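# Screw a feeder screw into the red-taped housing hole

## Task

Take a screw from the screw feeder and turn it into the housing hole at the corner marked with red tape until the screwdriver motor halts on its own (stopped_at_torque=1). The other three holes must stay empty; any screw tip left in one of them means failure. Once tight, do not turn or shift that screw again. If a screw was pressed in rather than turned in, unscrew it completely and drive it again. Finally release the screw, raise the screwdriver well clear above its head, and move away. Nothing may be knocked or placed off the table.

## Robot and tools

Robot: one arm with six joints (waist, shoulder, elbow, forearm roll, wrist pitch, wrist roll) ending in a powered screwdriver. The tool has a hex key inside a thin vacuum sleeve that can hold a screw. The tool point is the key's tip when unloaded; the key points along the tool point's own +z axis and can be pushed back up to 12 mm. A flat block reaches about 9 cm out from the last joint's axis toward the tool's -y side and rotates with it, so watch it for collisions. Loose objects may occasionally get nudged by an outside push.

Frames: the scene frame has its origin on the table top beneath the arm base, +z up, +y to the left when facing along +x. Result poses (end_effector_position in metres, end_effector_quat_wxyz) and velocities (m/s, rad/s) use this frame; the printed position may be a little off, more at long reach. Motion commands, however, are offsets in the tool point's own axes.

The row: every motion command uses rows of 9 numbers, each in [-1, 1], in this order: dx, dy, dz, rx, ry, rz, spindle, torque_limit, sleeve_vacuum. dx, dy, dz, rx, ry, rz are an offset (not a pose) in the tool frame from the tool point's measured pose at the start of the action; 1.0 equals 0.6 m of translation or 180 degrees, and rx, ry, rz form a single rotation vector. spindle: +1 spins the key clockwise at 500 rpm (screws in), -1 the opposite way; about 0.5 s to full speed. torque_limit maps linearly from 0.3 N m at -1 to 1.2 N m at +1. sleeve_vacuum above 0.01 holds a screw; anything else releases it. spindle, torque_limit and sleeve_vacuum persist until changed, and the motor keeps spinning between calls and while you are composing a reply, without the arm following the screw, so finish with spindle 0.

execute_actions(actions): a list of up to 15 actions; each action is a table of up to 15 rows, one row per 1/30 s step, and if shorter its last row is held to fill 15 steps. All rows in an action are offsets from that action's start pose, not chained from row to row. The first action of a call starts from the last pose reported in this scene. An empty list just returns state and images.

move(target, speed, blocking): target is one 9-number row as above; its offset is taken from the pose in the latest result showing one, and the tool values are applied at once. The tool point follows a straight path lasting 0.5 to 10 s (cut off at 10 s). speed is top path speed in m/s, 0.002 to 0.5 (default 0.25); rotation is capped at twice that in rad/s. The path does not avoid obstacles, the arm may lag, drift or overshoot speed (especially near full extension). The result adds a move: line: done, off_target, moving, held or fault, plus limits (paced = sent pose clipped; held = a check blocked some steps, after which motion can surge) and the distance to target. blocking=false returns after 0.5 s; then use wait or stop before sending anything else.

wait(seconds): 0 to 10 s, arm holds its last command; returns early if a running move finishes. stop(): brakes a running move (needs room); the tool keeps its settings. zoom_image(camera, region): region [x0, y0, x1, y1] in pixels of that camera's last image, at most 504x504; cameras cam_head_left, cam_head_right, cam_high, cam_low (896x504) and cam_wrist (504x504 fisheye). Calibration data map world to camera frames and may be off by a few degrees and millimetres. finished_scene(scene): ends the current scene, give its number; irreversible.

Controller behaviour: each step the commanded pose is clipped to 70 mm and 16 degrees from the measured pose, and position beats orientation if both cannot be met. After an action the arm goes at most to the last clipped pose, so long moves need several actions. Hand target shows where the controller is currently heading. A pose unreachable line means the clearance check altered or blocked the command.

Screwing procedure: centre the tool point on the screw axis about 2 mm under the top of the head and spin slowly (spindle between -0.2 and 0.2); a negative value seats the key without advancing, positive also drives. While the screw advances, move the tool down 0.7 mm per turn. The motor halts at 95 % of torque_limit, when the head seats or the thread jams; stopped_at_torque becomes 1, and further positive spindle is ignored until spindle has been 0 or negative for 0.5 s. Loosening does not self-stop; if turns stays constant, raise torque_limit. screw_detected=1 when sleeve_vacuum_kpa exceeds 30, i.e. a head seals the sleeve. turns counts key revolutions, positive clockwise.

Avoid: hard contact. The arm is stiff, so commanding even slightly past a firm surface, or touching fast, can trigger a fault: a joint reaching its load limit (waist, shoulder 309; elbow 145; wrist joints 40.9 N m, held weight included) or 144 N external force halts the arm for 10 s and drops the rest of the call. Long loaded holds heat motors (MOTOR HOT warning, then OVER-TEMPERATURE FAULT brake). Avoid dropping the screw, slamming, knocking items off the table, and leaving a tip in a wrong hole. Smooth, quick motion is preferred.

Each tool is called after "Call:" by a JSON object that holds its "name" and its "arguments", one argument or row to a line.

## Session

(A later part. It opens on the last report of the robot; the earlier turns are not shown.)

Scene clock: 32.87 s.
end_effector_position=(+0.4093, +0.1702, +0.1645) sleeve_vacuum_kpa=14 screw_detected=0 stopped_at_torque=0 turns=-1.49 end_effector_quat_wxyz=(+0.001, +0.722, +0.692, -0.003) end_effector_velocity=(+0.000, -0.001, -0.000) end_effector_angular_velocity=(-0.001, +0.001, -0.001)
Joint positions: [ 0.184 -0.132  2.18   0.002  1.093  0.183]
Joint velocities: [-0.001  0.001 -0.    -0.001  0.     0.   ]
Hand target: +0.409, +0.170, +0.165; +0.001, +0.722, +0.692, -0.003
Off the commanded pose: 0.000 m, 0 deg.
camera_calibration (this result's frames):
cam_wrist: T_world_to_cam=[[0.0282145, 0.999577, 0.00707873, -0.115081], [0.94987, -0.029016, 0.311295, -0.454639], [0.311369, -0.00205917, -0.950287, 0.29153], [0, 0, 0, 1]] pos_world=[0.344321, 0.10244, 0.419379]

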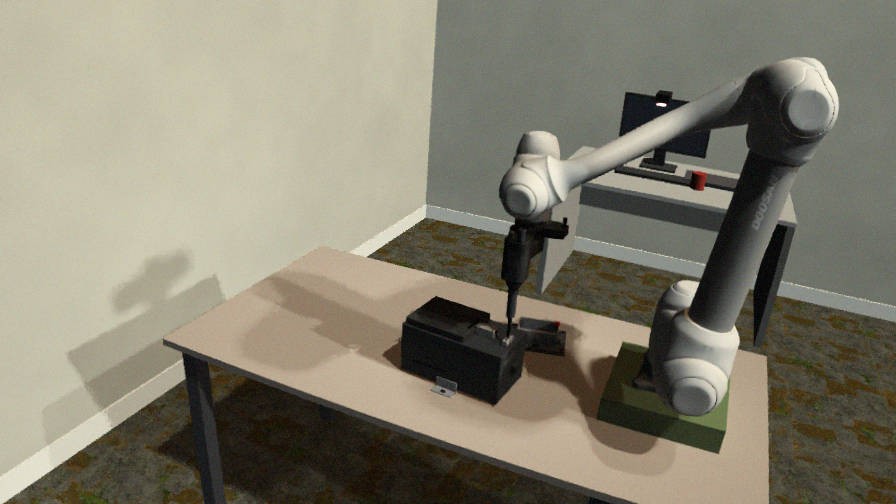

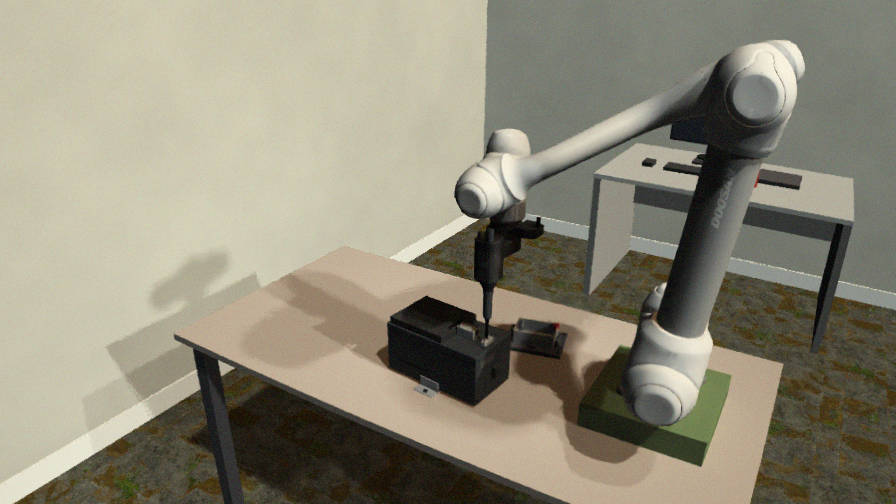

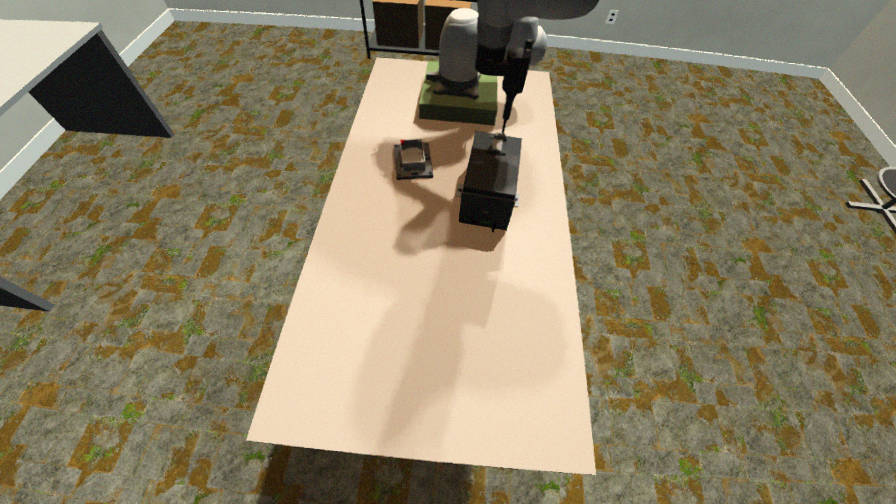

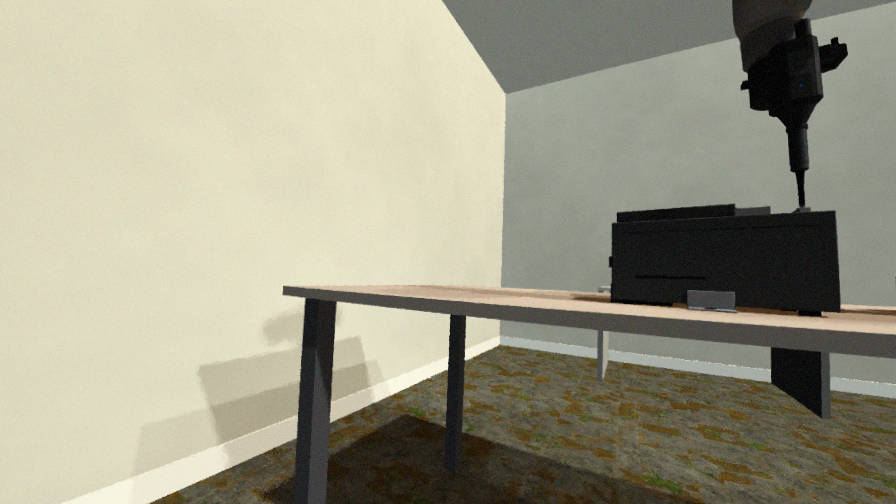

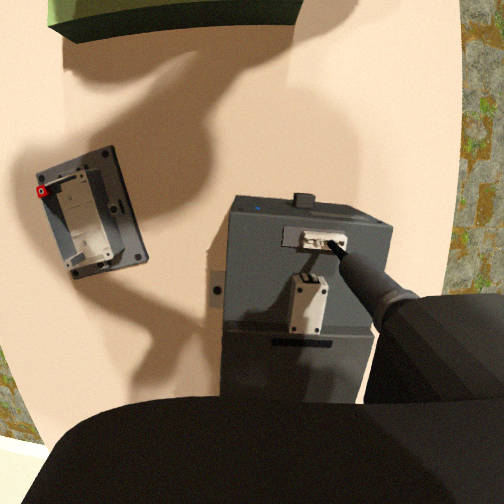

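Call:
{"name": "execute_actions", "arguments": {
  "actions": [
    [[0,0,-0.007,0,0,0,0,0,1]],
    [[0.0027,0,0,0,0,0,0,0,1]],
    [[0,0,0,0,0,0,0,0,1]]
  ]
}}

Call:
{"name": "zoom_image", "arguments": {
  "camera": "cam_wrist",
  "region": [300, 210, 360, 270]
}}

Scene clock: 39.77 s.
end_effector_position=(+0.4094, +0.1718, +0.1687) sleeve_vacuum_kpa=14 screw_detected=0 stopped_at_torque=0 turns=-1.49 end_effector_quat_wxyz=(+0.001, +0.722, +0.692, -0.003) end_effector_velocity=(+0.000, -0.001, -0.000) end_effector_angular_velocity=(-0.001, -0.000, -0.002)
Joint positions: [ 0.187 -0.135  2.174  0.002  1.102  0.187]
Joint velocities: [-0.002 -0.    -0.    -0.001  0.     0.   ]
Hand target: +0.409, +0.172, +0.169; +0.001, +0.722, +0.692, -0.003
Off the commanded pose: 0.000 m, 0 deg.
camera_calibration (this result's frames):
cam_wrist: T_world_to_cam=[[0.0282151, 0.999577, 0.00709593, -0.116767], [0.94989, -0.029022, 0.311234, -0.455921], [0.311308, -0.00204114, -0.950307, 0.295501], [0, 0, 0, 1]] pos_world=[0.344377, 0.104089, 0.423543]

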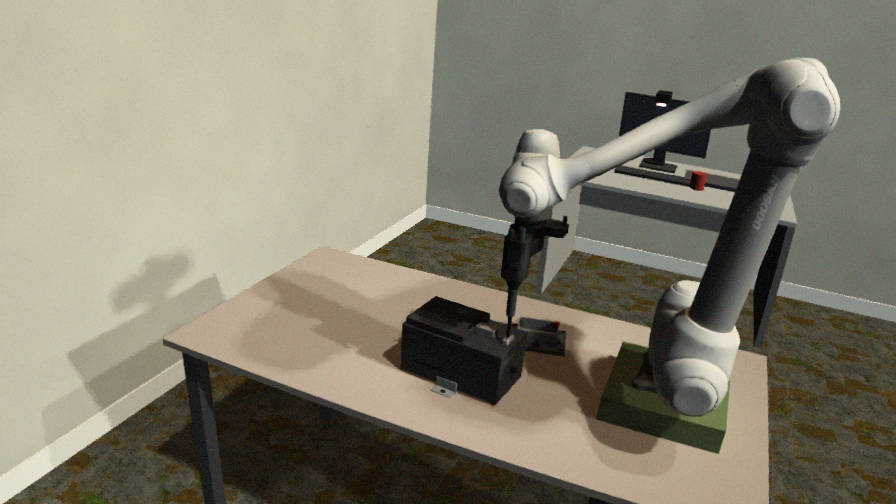

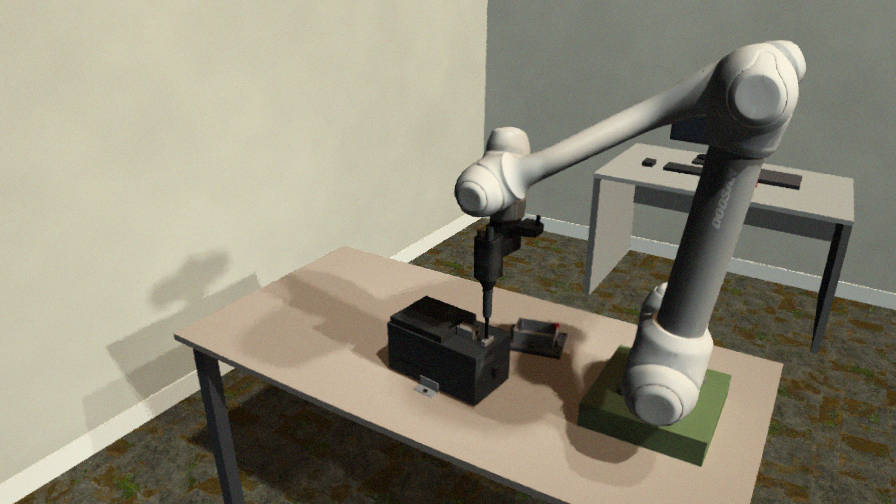

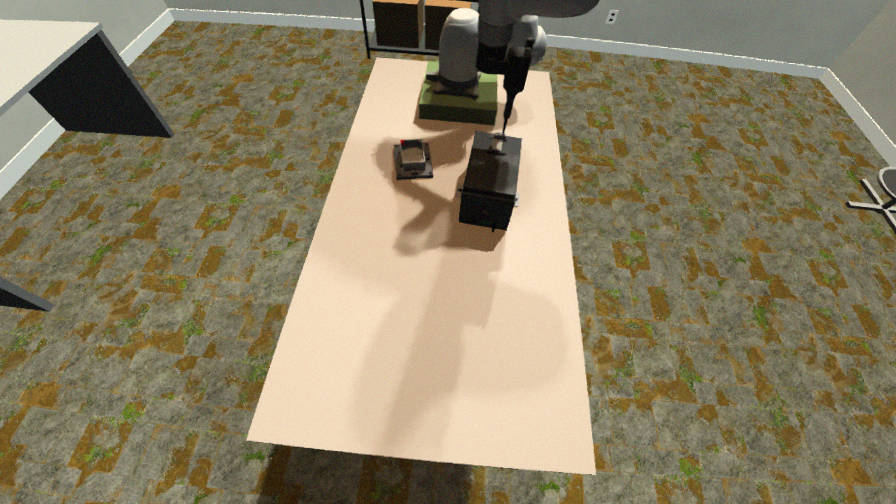

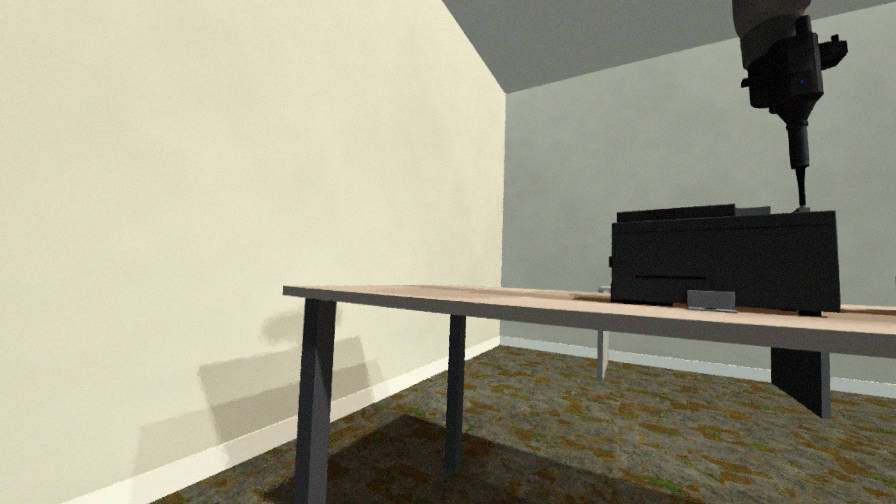

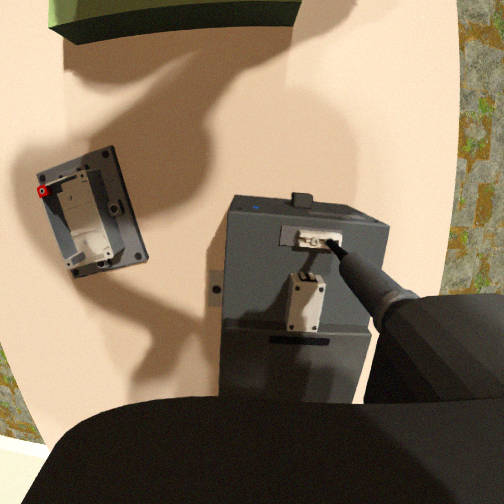

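Region (300, 210, 360, 270) of cam_wrist's 504x504 image, scaled by 8.400, with more detail than that image has.

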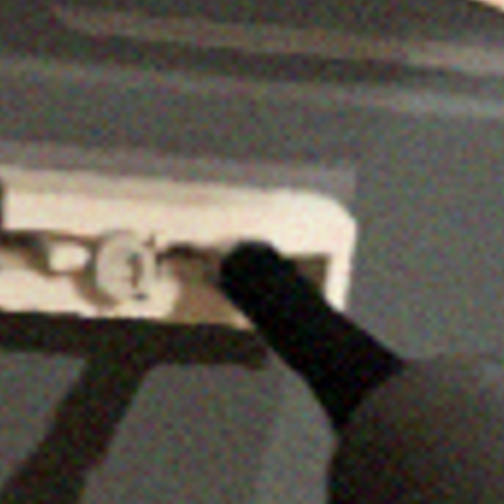

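Call:
{"name": "execute_actions", "arguments": {
  "actions": [
    [[-0.0018,0,0,0,0,0,0,0,1]],
    [[0,0,0.003,0,0,0,-0.1,0,1]],
    [[0,0,0.0035,0,0,0,-0.1,0,1]],
    [[0,0,0,0,0,0,-0.1,0,1]],
    [[0,0,0,0,0,0,0,0,1]]
  ]
}}

Call:
{"name": "zoom_image", "arguments": {
  "camera": "cam_wrist",
  "region": [300, 210, 360, 270]
}}

Scene clock: 45.73 s.
end_effector_position=(+0.4094, +0.1707, +0.1648) sleeve_vacuum_kpa=14 screw_detected=0 stopped_at_torque=0 turns=-2.73 end_effector_quat_wxyz=(+0.001, +0.722, +0.692, -0.003) end_effector_velocity=(+0.000, +0.000, -0.000) end_effector_angular_velocity=(+0.001, +0.000, -0.001)
Joint positions: [ 0.185 -0.132  2.18   0.002  1.094  0.185]
Joint velocities: [-0.001  0.     0.     0.001 -0.    -0.   ]
Hand target: +0.409, +0.171, +0.165; +0.001, +0.722, +0.692, -0.003
Off the commanded pose: 0.000 m, 0 deg.
camera_calibration (this result's frames):
cam_wrist: T_world_to_cam=[[0.0282271, 0.999576, 0.00711559, -0.115654], [0.949853, -0.0290393, 0.311345, -0.454774], [0.31142, -0.00202959, -0.95027, 0.291789], [0, 0, 0, 1]] pos_world=[0.344365, 0.10299, 0.419693]

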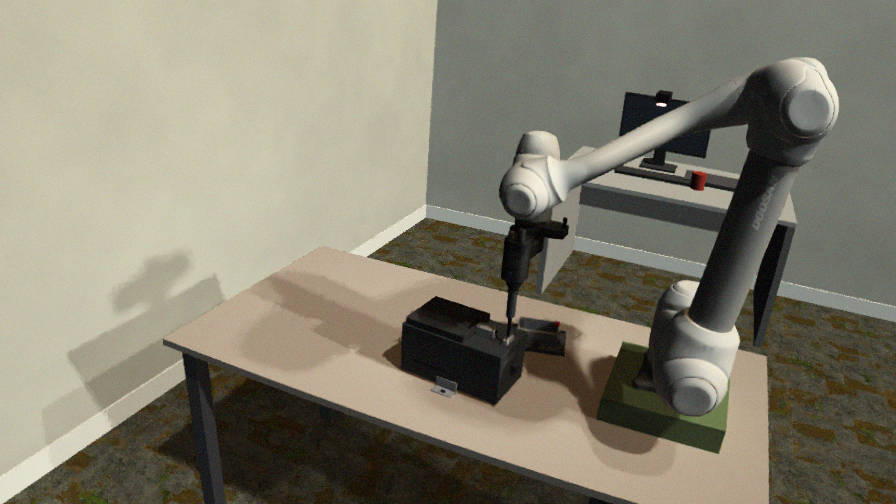

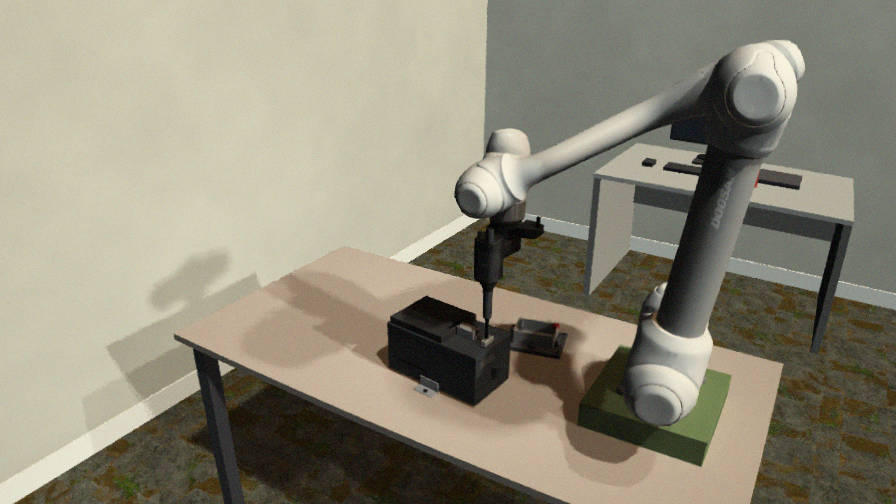

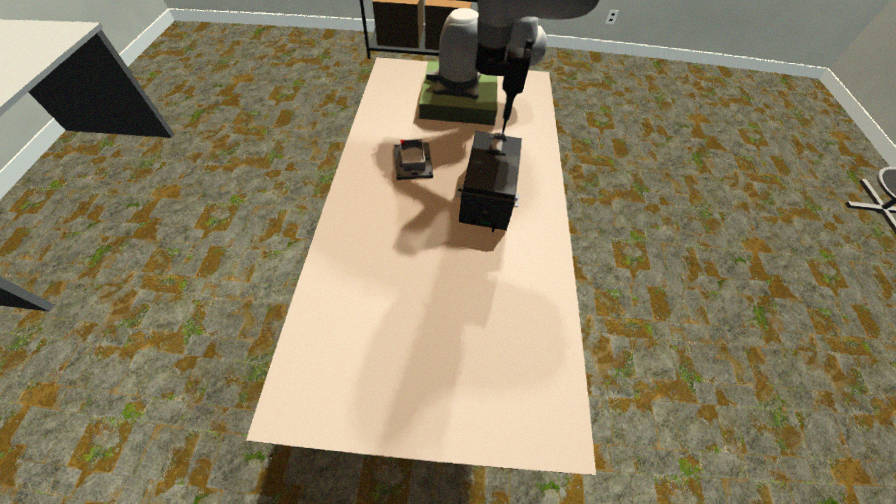

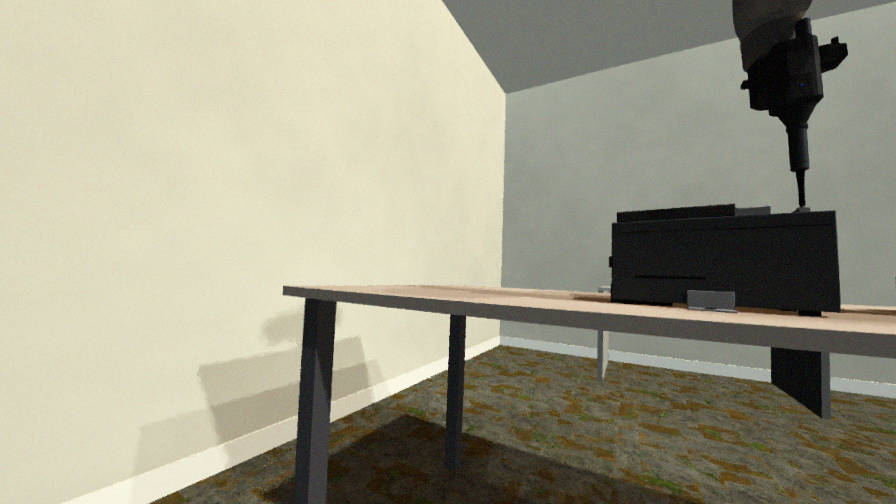

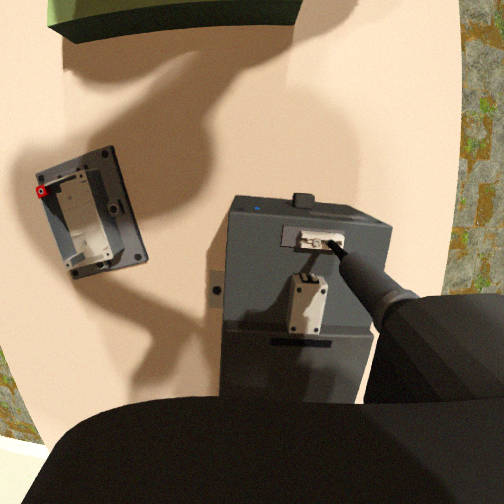

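Region (300, 210, 360, 270) of cam_wrist's 504x504 image, scaled by 8.400, with more detail than that image has.

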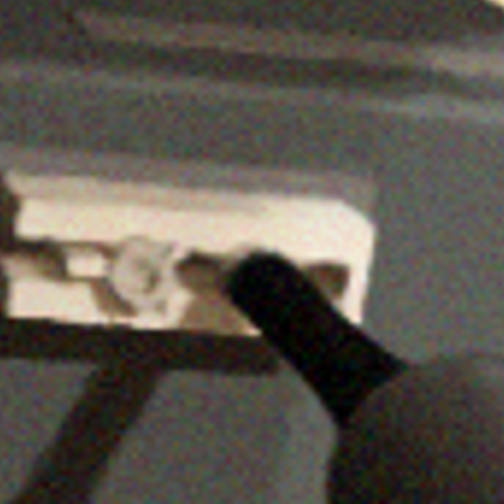

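Call:
{"name": "execute_actions", "arguments": {
  "actions": [
    [[-0.0008,-0.0006,0,0,0,0,-0.15,0,1]],
    [[0,0,0,0,0,0,-0.15,0,1]],
    [[-0.0008,-0.0004,0,0,0,0,-0.15,0,1]],
    [[0,0,0,0,0,0,-0.15,0,1]],
    [[0,0,0,0,0,0,0,0,1]]
  ]
}}

Call:
{"name": "zoom_image", "arguments": {
  "camera": "cam_wrist",
  "region": [300, 210, 360, 270]
}}

Scene clock: 52.93 s.
end_effector_position=(+0.4087, +0.1698, +0.1648) sleeve_vacuum_kpa=14 screw_detected=0 stopped_at_torque=0 turns=-5.20 end_effector_quat_wxyz=(+0.001, +0.722, +0.692, -0.003) end_effector_velocity=(+0.001, -0.001, +0.000) end_effector_angular_velocity=(+0.001, -0.000, -0.004)
Joint positions: [ 0.183 -0.134  2.181  0.002  1.094  0.183]
Joint velocities: [-0.003 -0.    -0.     0.001 -0.    -0.   ]
Hand target: +0.409, +0.170, +0.165; +0.001, +0.722, +0.692, -0.003
Off the commanded pose: 0.000 m, 0 deg.
camera_calibration (this result's frames):
cam_wrist: T_world_to_cam=[[0.0282259, 0.999576, 0.00710847, -0.114697], [0.949864, -0.029036, 0.311312, -0.454186], [0.311387, -0.00203499, -0.950281, 0.292001], [0, 0, 0, 1]] pos_world=[0.343727, 0.102055, 0.419692]

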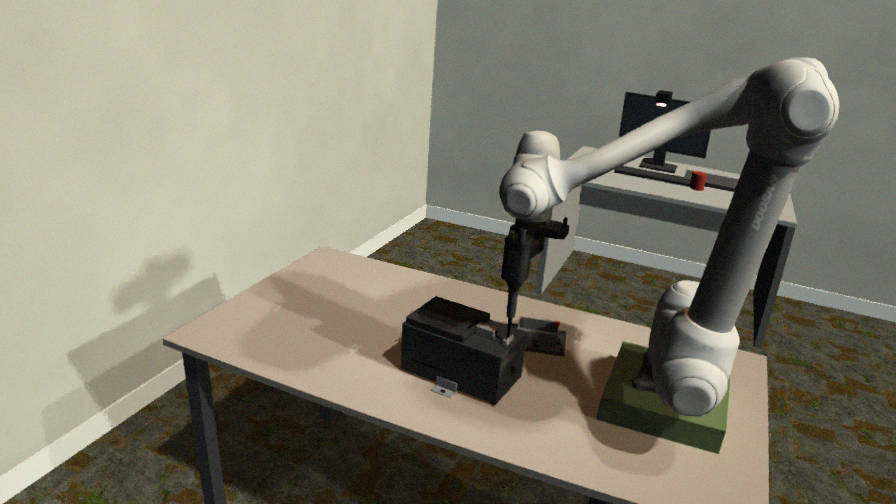

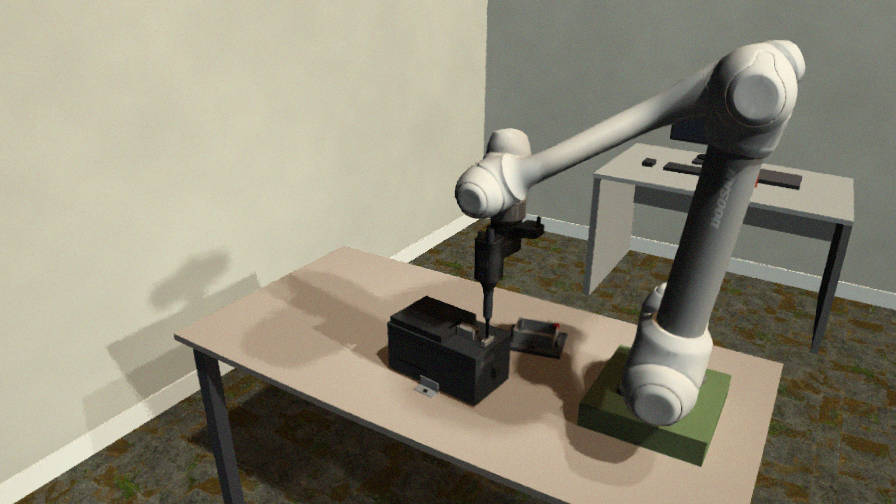

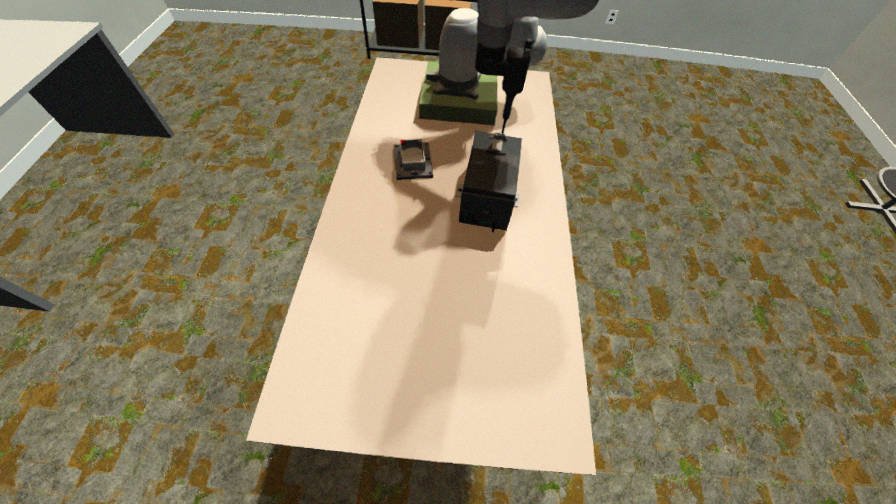

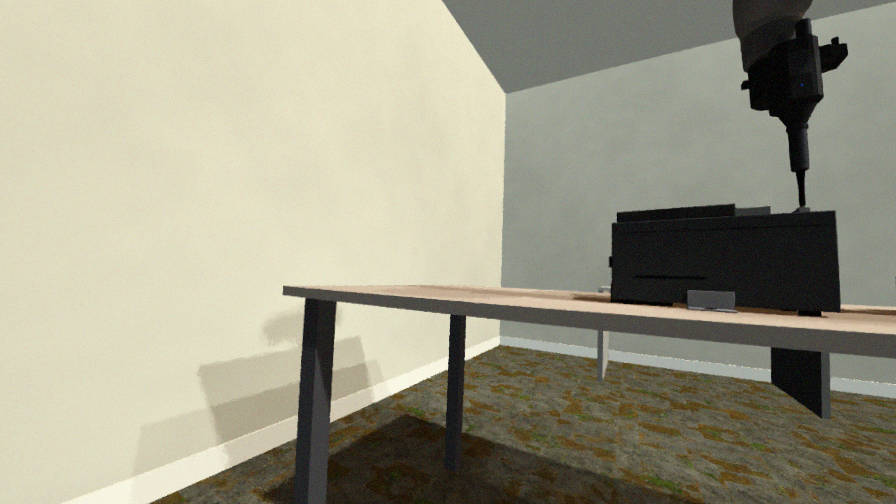

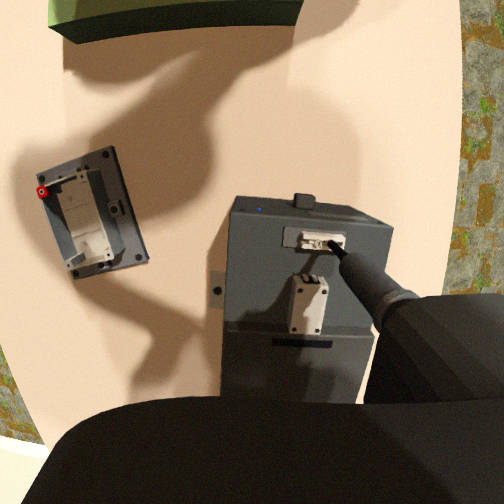

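Region (300, 210, 360, 270) of cam_wrist's 504x504 image, scaled by 8.400, with more detail than that image has.

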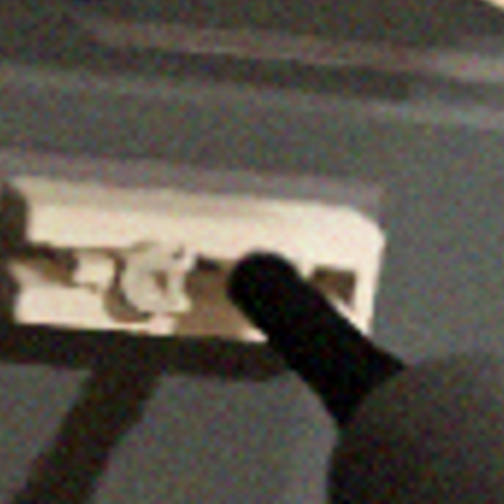

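Call:
{"name": "execute_actions", "arguments": {
  "actions": [
    [[0,0,-0.008,0,0,0,0,0,1]],
    [[0,0.0134,0,0,0,0,0,0,1]],
    [[0,0,0,0,0,0,0,0,1]]
  ]
}}

Call:
{"name": "zoom_image", "arguments": {
  "camera": "cam_wrist",
  "region": [305, 215, 345, 255]
}}

Scene clock: 57.90 s.
end_effector_position=(+0.4168, +0.1695, +0.1696) sleeve_vacuum_kpa=14 screw_detected=0 stopped_at_torque=0 turns=-5.20 end_effector_quat_wxyz=(+0.001, +0.722, +0.692, -0.003) end_effector_velocity=(-0.000, -0.000, -0.001) end_effector_angular_velocity=(-0.001, +0.002, +0.000)
Joint positions: [ 0.179 -0.125  2.164  0.002  1.102  0.179]
Joint velocities: [ 0.001  0.002  0.    -0.001  0.     0.001]
Hand target: +0.417, +0.170, +0.170; +0.001, +0.722, +0.692, -0.003
Off the commanded pose: 0.000 m, 0 deg.
camera_calibration (this result's frames):
cam_wrist: T_world_to_cam=[[0.0282179, 0.999577, 0.00710638, -0.114645], [0.949876, -0.0290278, 0.311275, -0.463278], [0.31135, -0.00203334, -0.950293, 0.294034], [0, 0, 0, 1]] pos_world=[0.351745, 0.101747, 0.42444]

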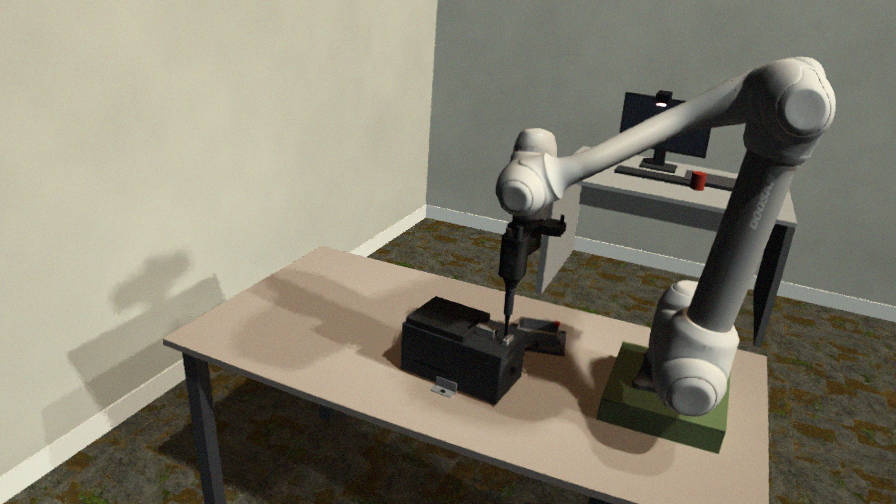

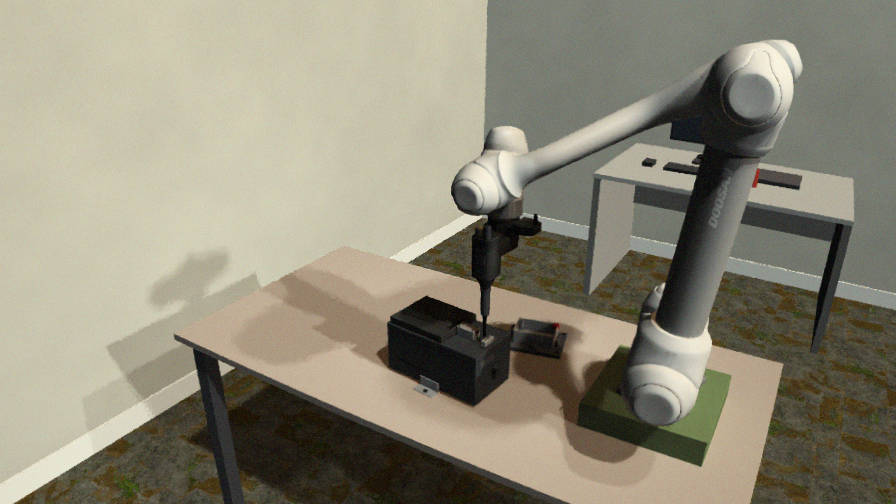

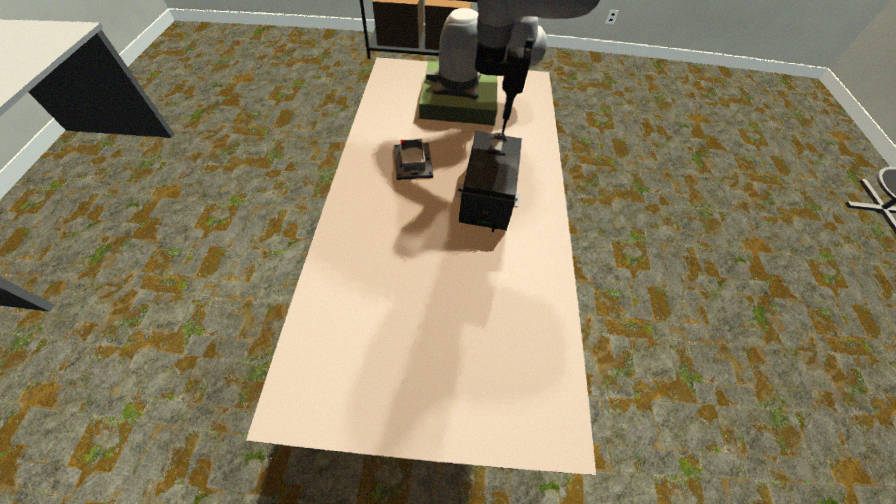

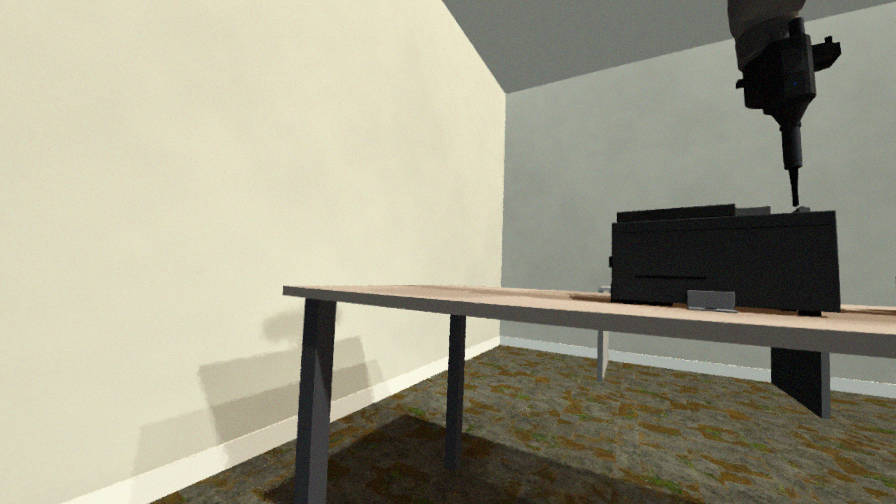

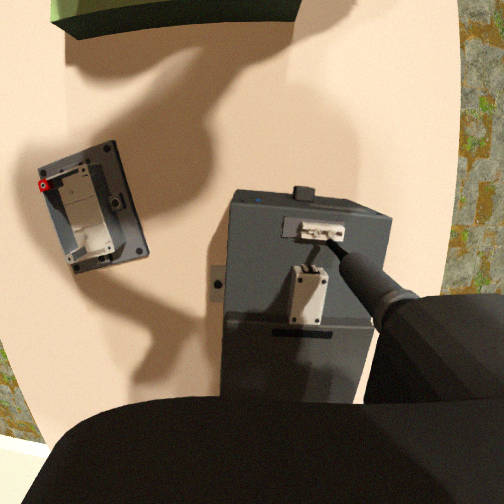

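Region (305, 215, 345, 255) of cam_wrist's 504x504 image, scaled by 12.600, with more detail than that image has.

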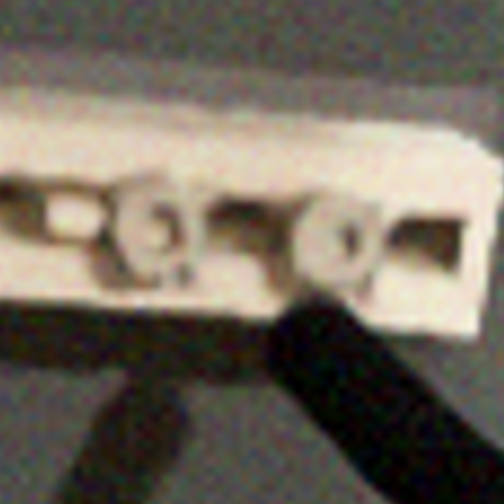

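Call:
{"name": "execute_actions", "arguments": {
  "actions": [
    [[0.004,-0.0118,0,0,0,0,-0.15,0,1]],
    [[0,0,0.003,0,0,0,-0.15,0,1]],
    [[0,0,0.003,0,0,0,-0.15,0,1]],
    [[0,0,0,0,0,0,-0.15,0,1]],
    [[0,0,0,0,0,0,-0.15,0,1]],
    [[0,0,0,0,0,0,-0.15,0,1]],
    [[0,0,0,0,0,0,0,0,1]]
  ]
}}

Call:
{"name": "zoom_image", "arguments": {
  "camera": "cam_wrist",
  "region": [305, 215, 345, 255]
}}

Scene clock: 65.77 s.
end_effector_position=(+0.4098, +0.1722, +0.1660) sleeve_vacuum_kpa=40 screw_detected=1 stopped_at_torque=0 turns=-8.92 end_effector_quat_wxyz=(+0.001, +0.722, +0.692, -0.003) end_effector_velocity=(+0.000, +0.001, +0.000) end_effector_angular_velocity=(+0.002, -0.000, -0.003)
Joint positions: [ 0.188 -0.132  2.177  0.002  1.096  0.188]
Joint velocities: [-0.001 -0.    -0.     0.002 -0.     0.001]
Hand target: +0.410, +0.172, +0.166; +0.001, +0.722, +0.692, -0.003
Off the commanded pose: 0.000 m, 0 deg.
camera_calibration (this result's frames):
cam_wrist: T_world_to_cam=[[0.0282402, 0.999576, 0.00711347, -0.117104], [0.949863, -0.0290511, 0.311314, -0.455484], [0.311388, -0.00203473, -0.950281, 0.292799], [0, 0, 0, 1]] pos_world=[0.34478, 0.104417, 0.420873]

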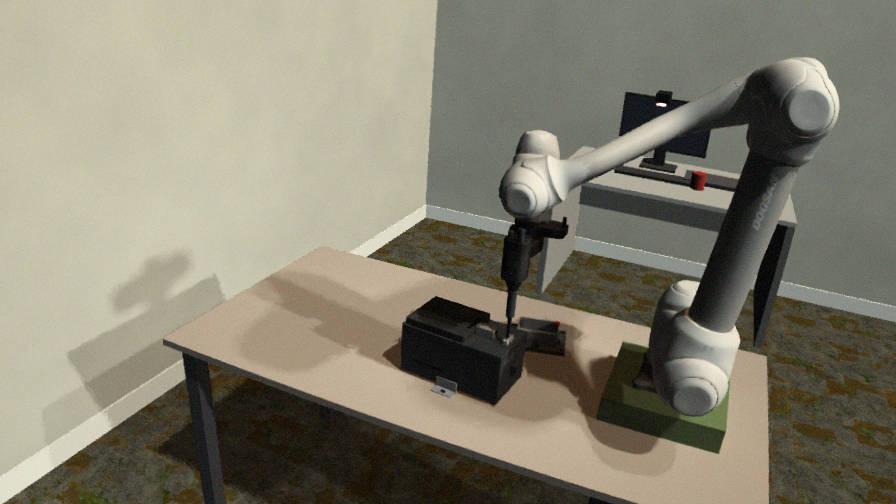

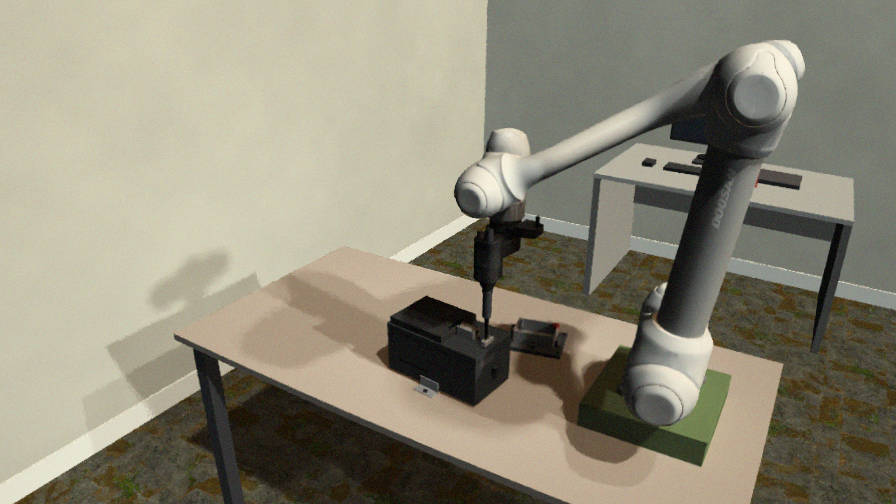

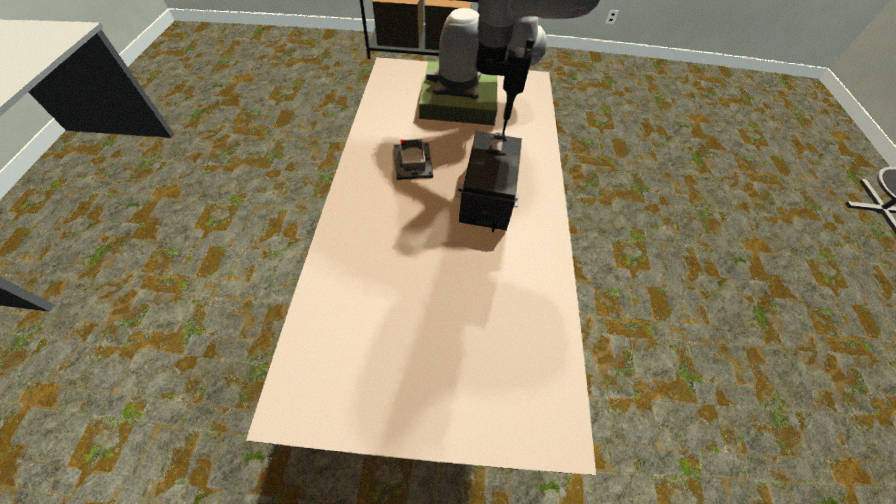

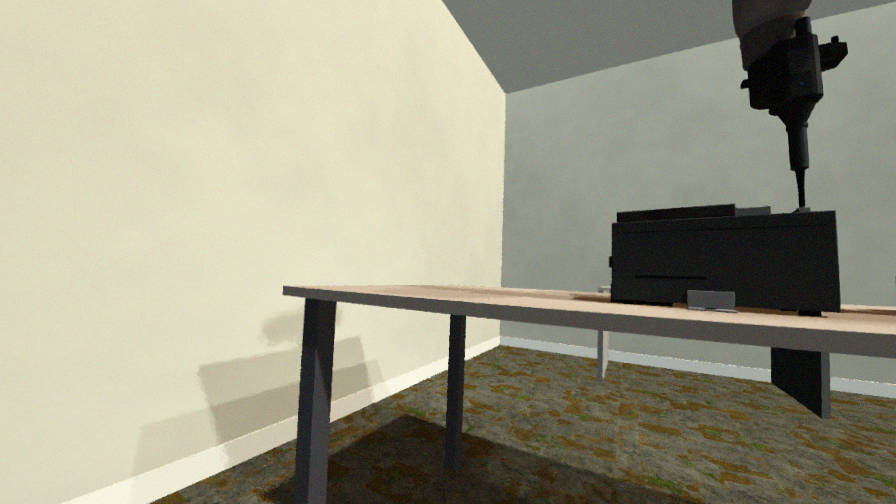

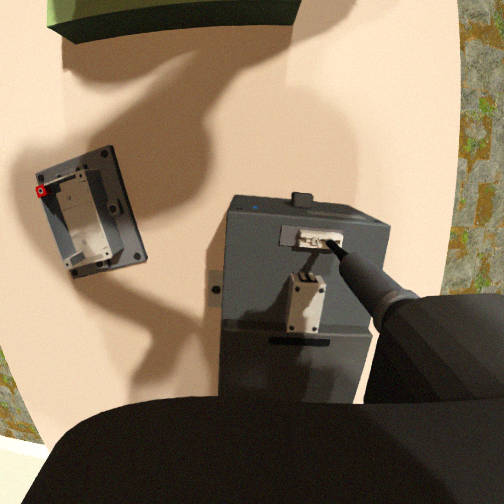

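Region (305, 215, 345, 255) of cam_wrist's 504x504 image, scaled by 12.600, with more detail than that image has.

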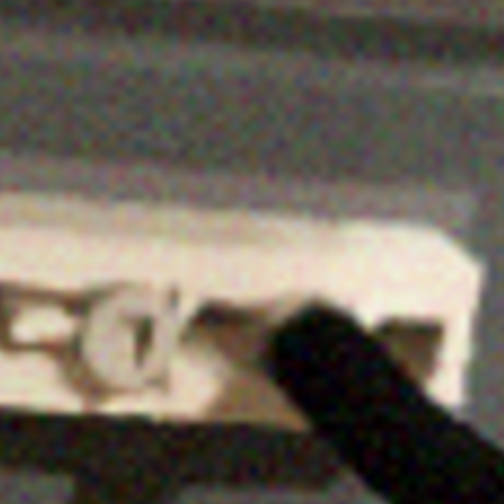

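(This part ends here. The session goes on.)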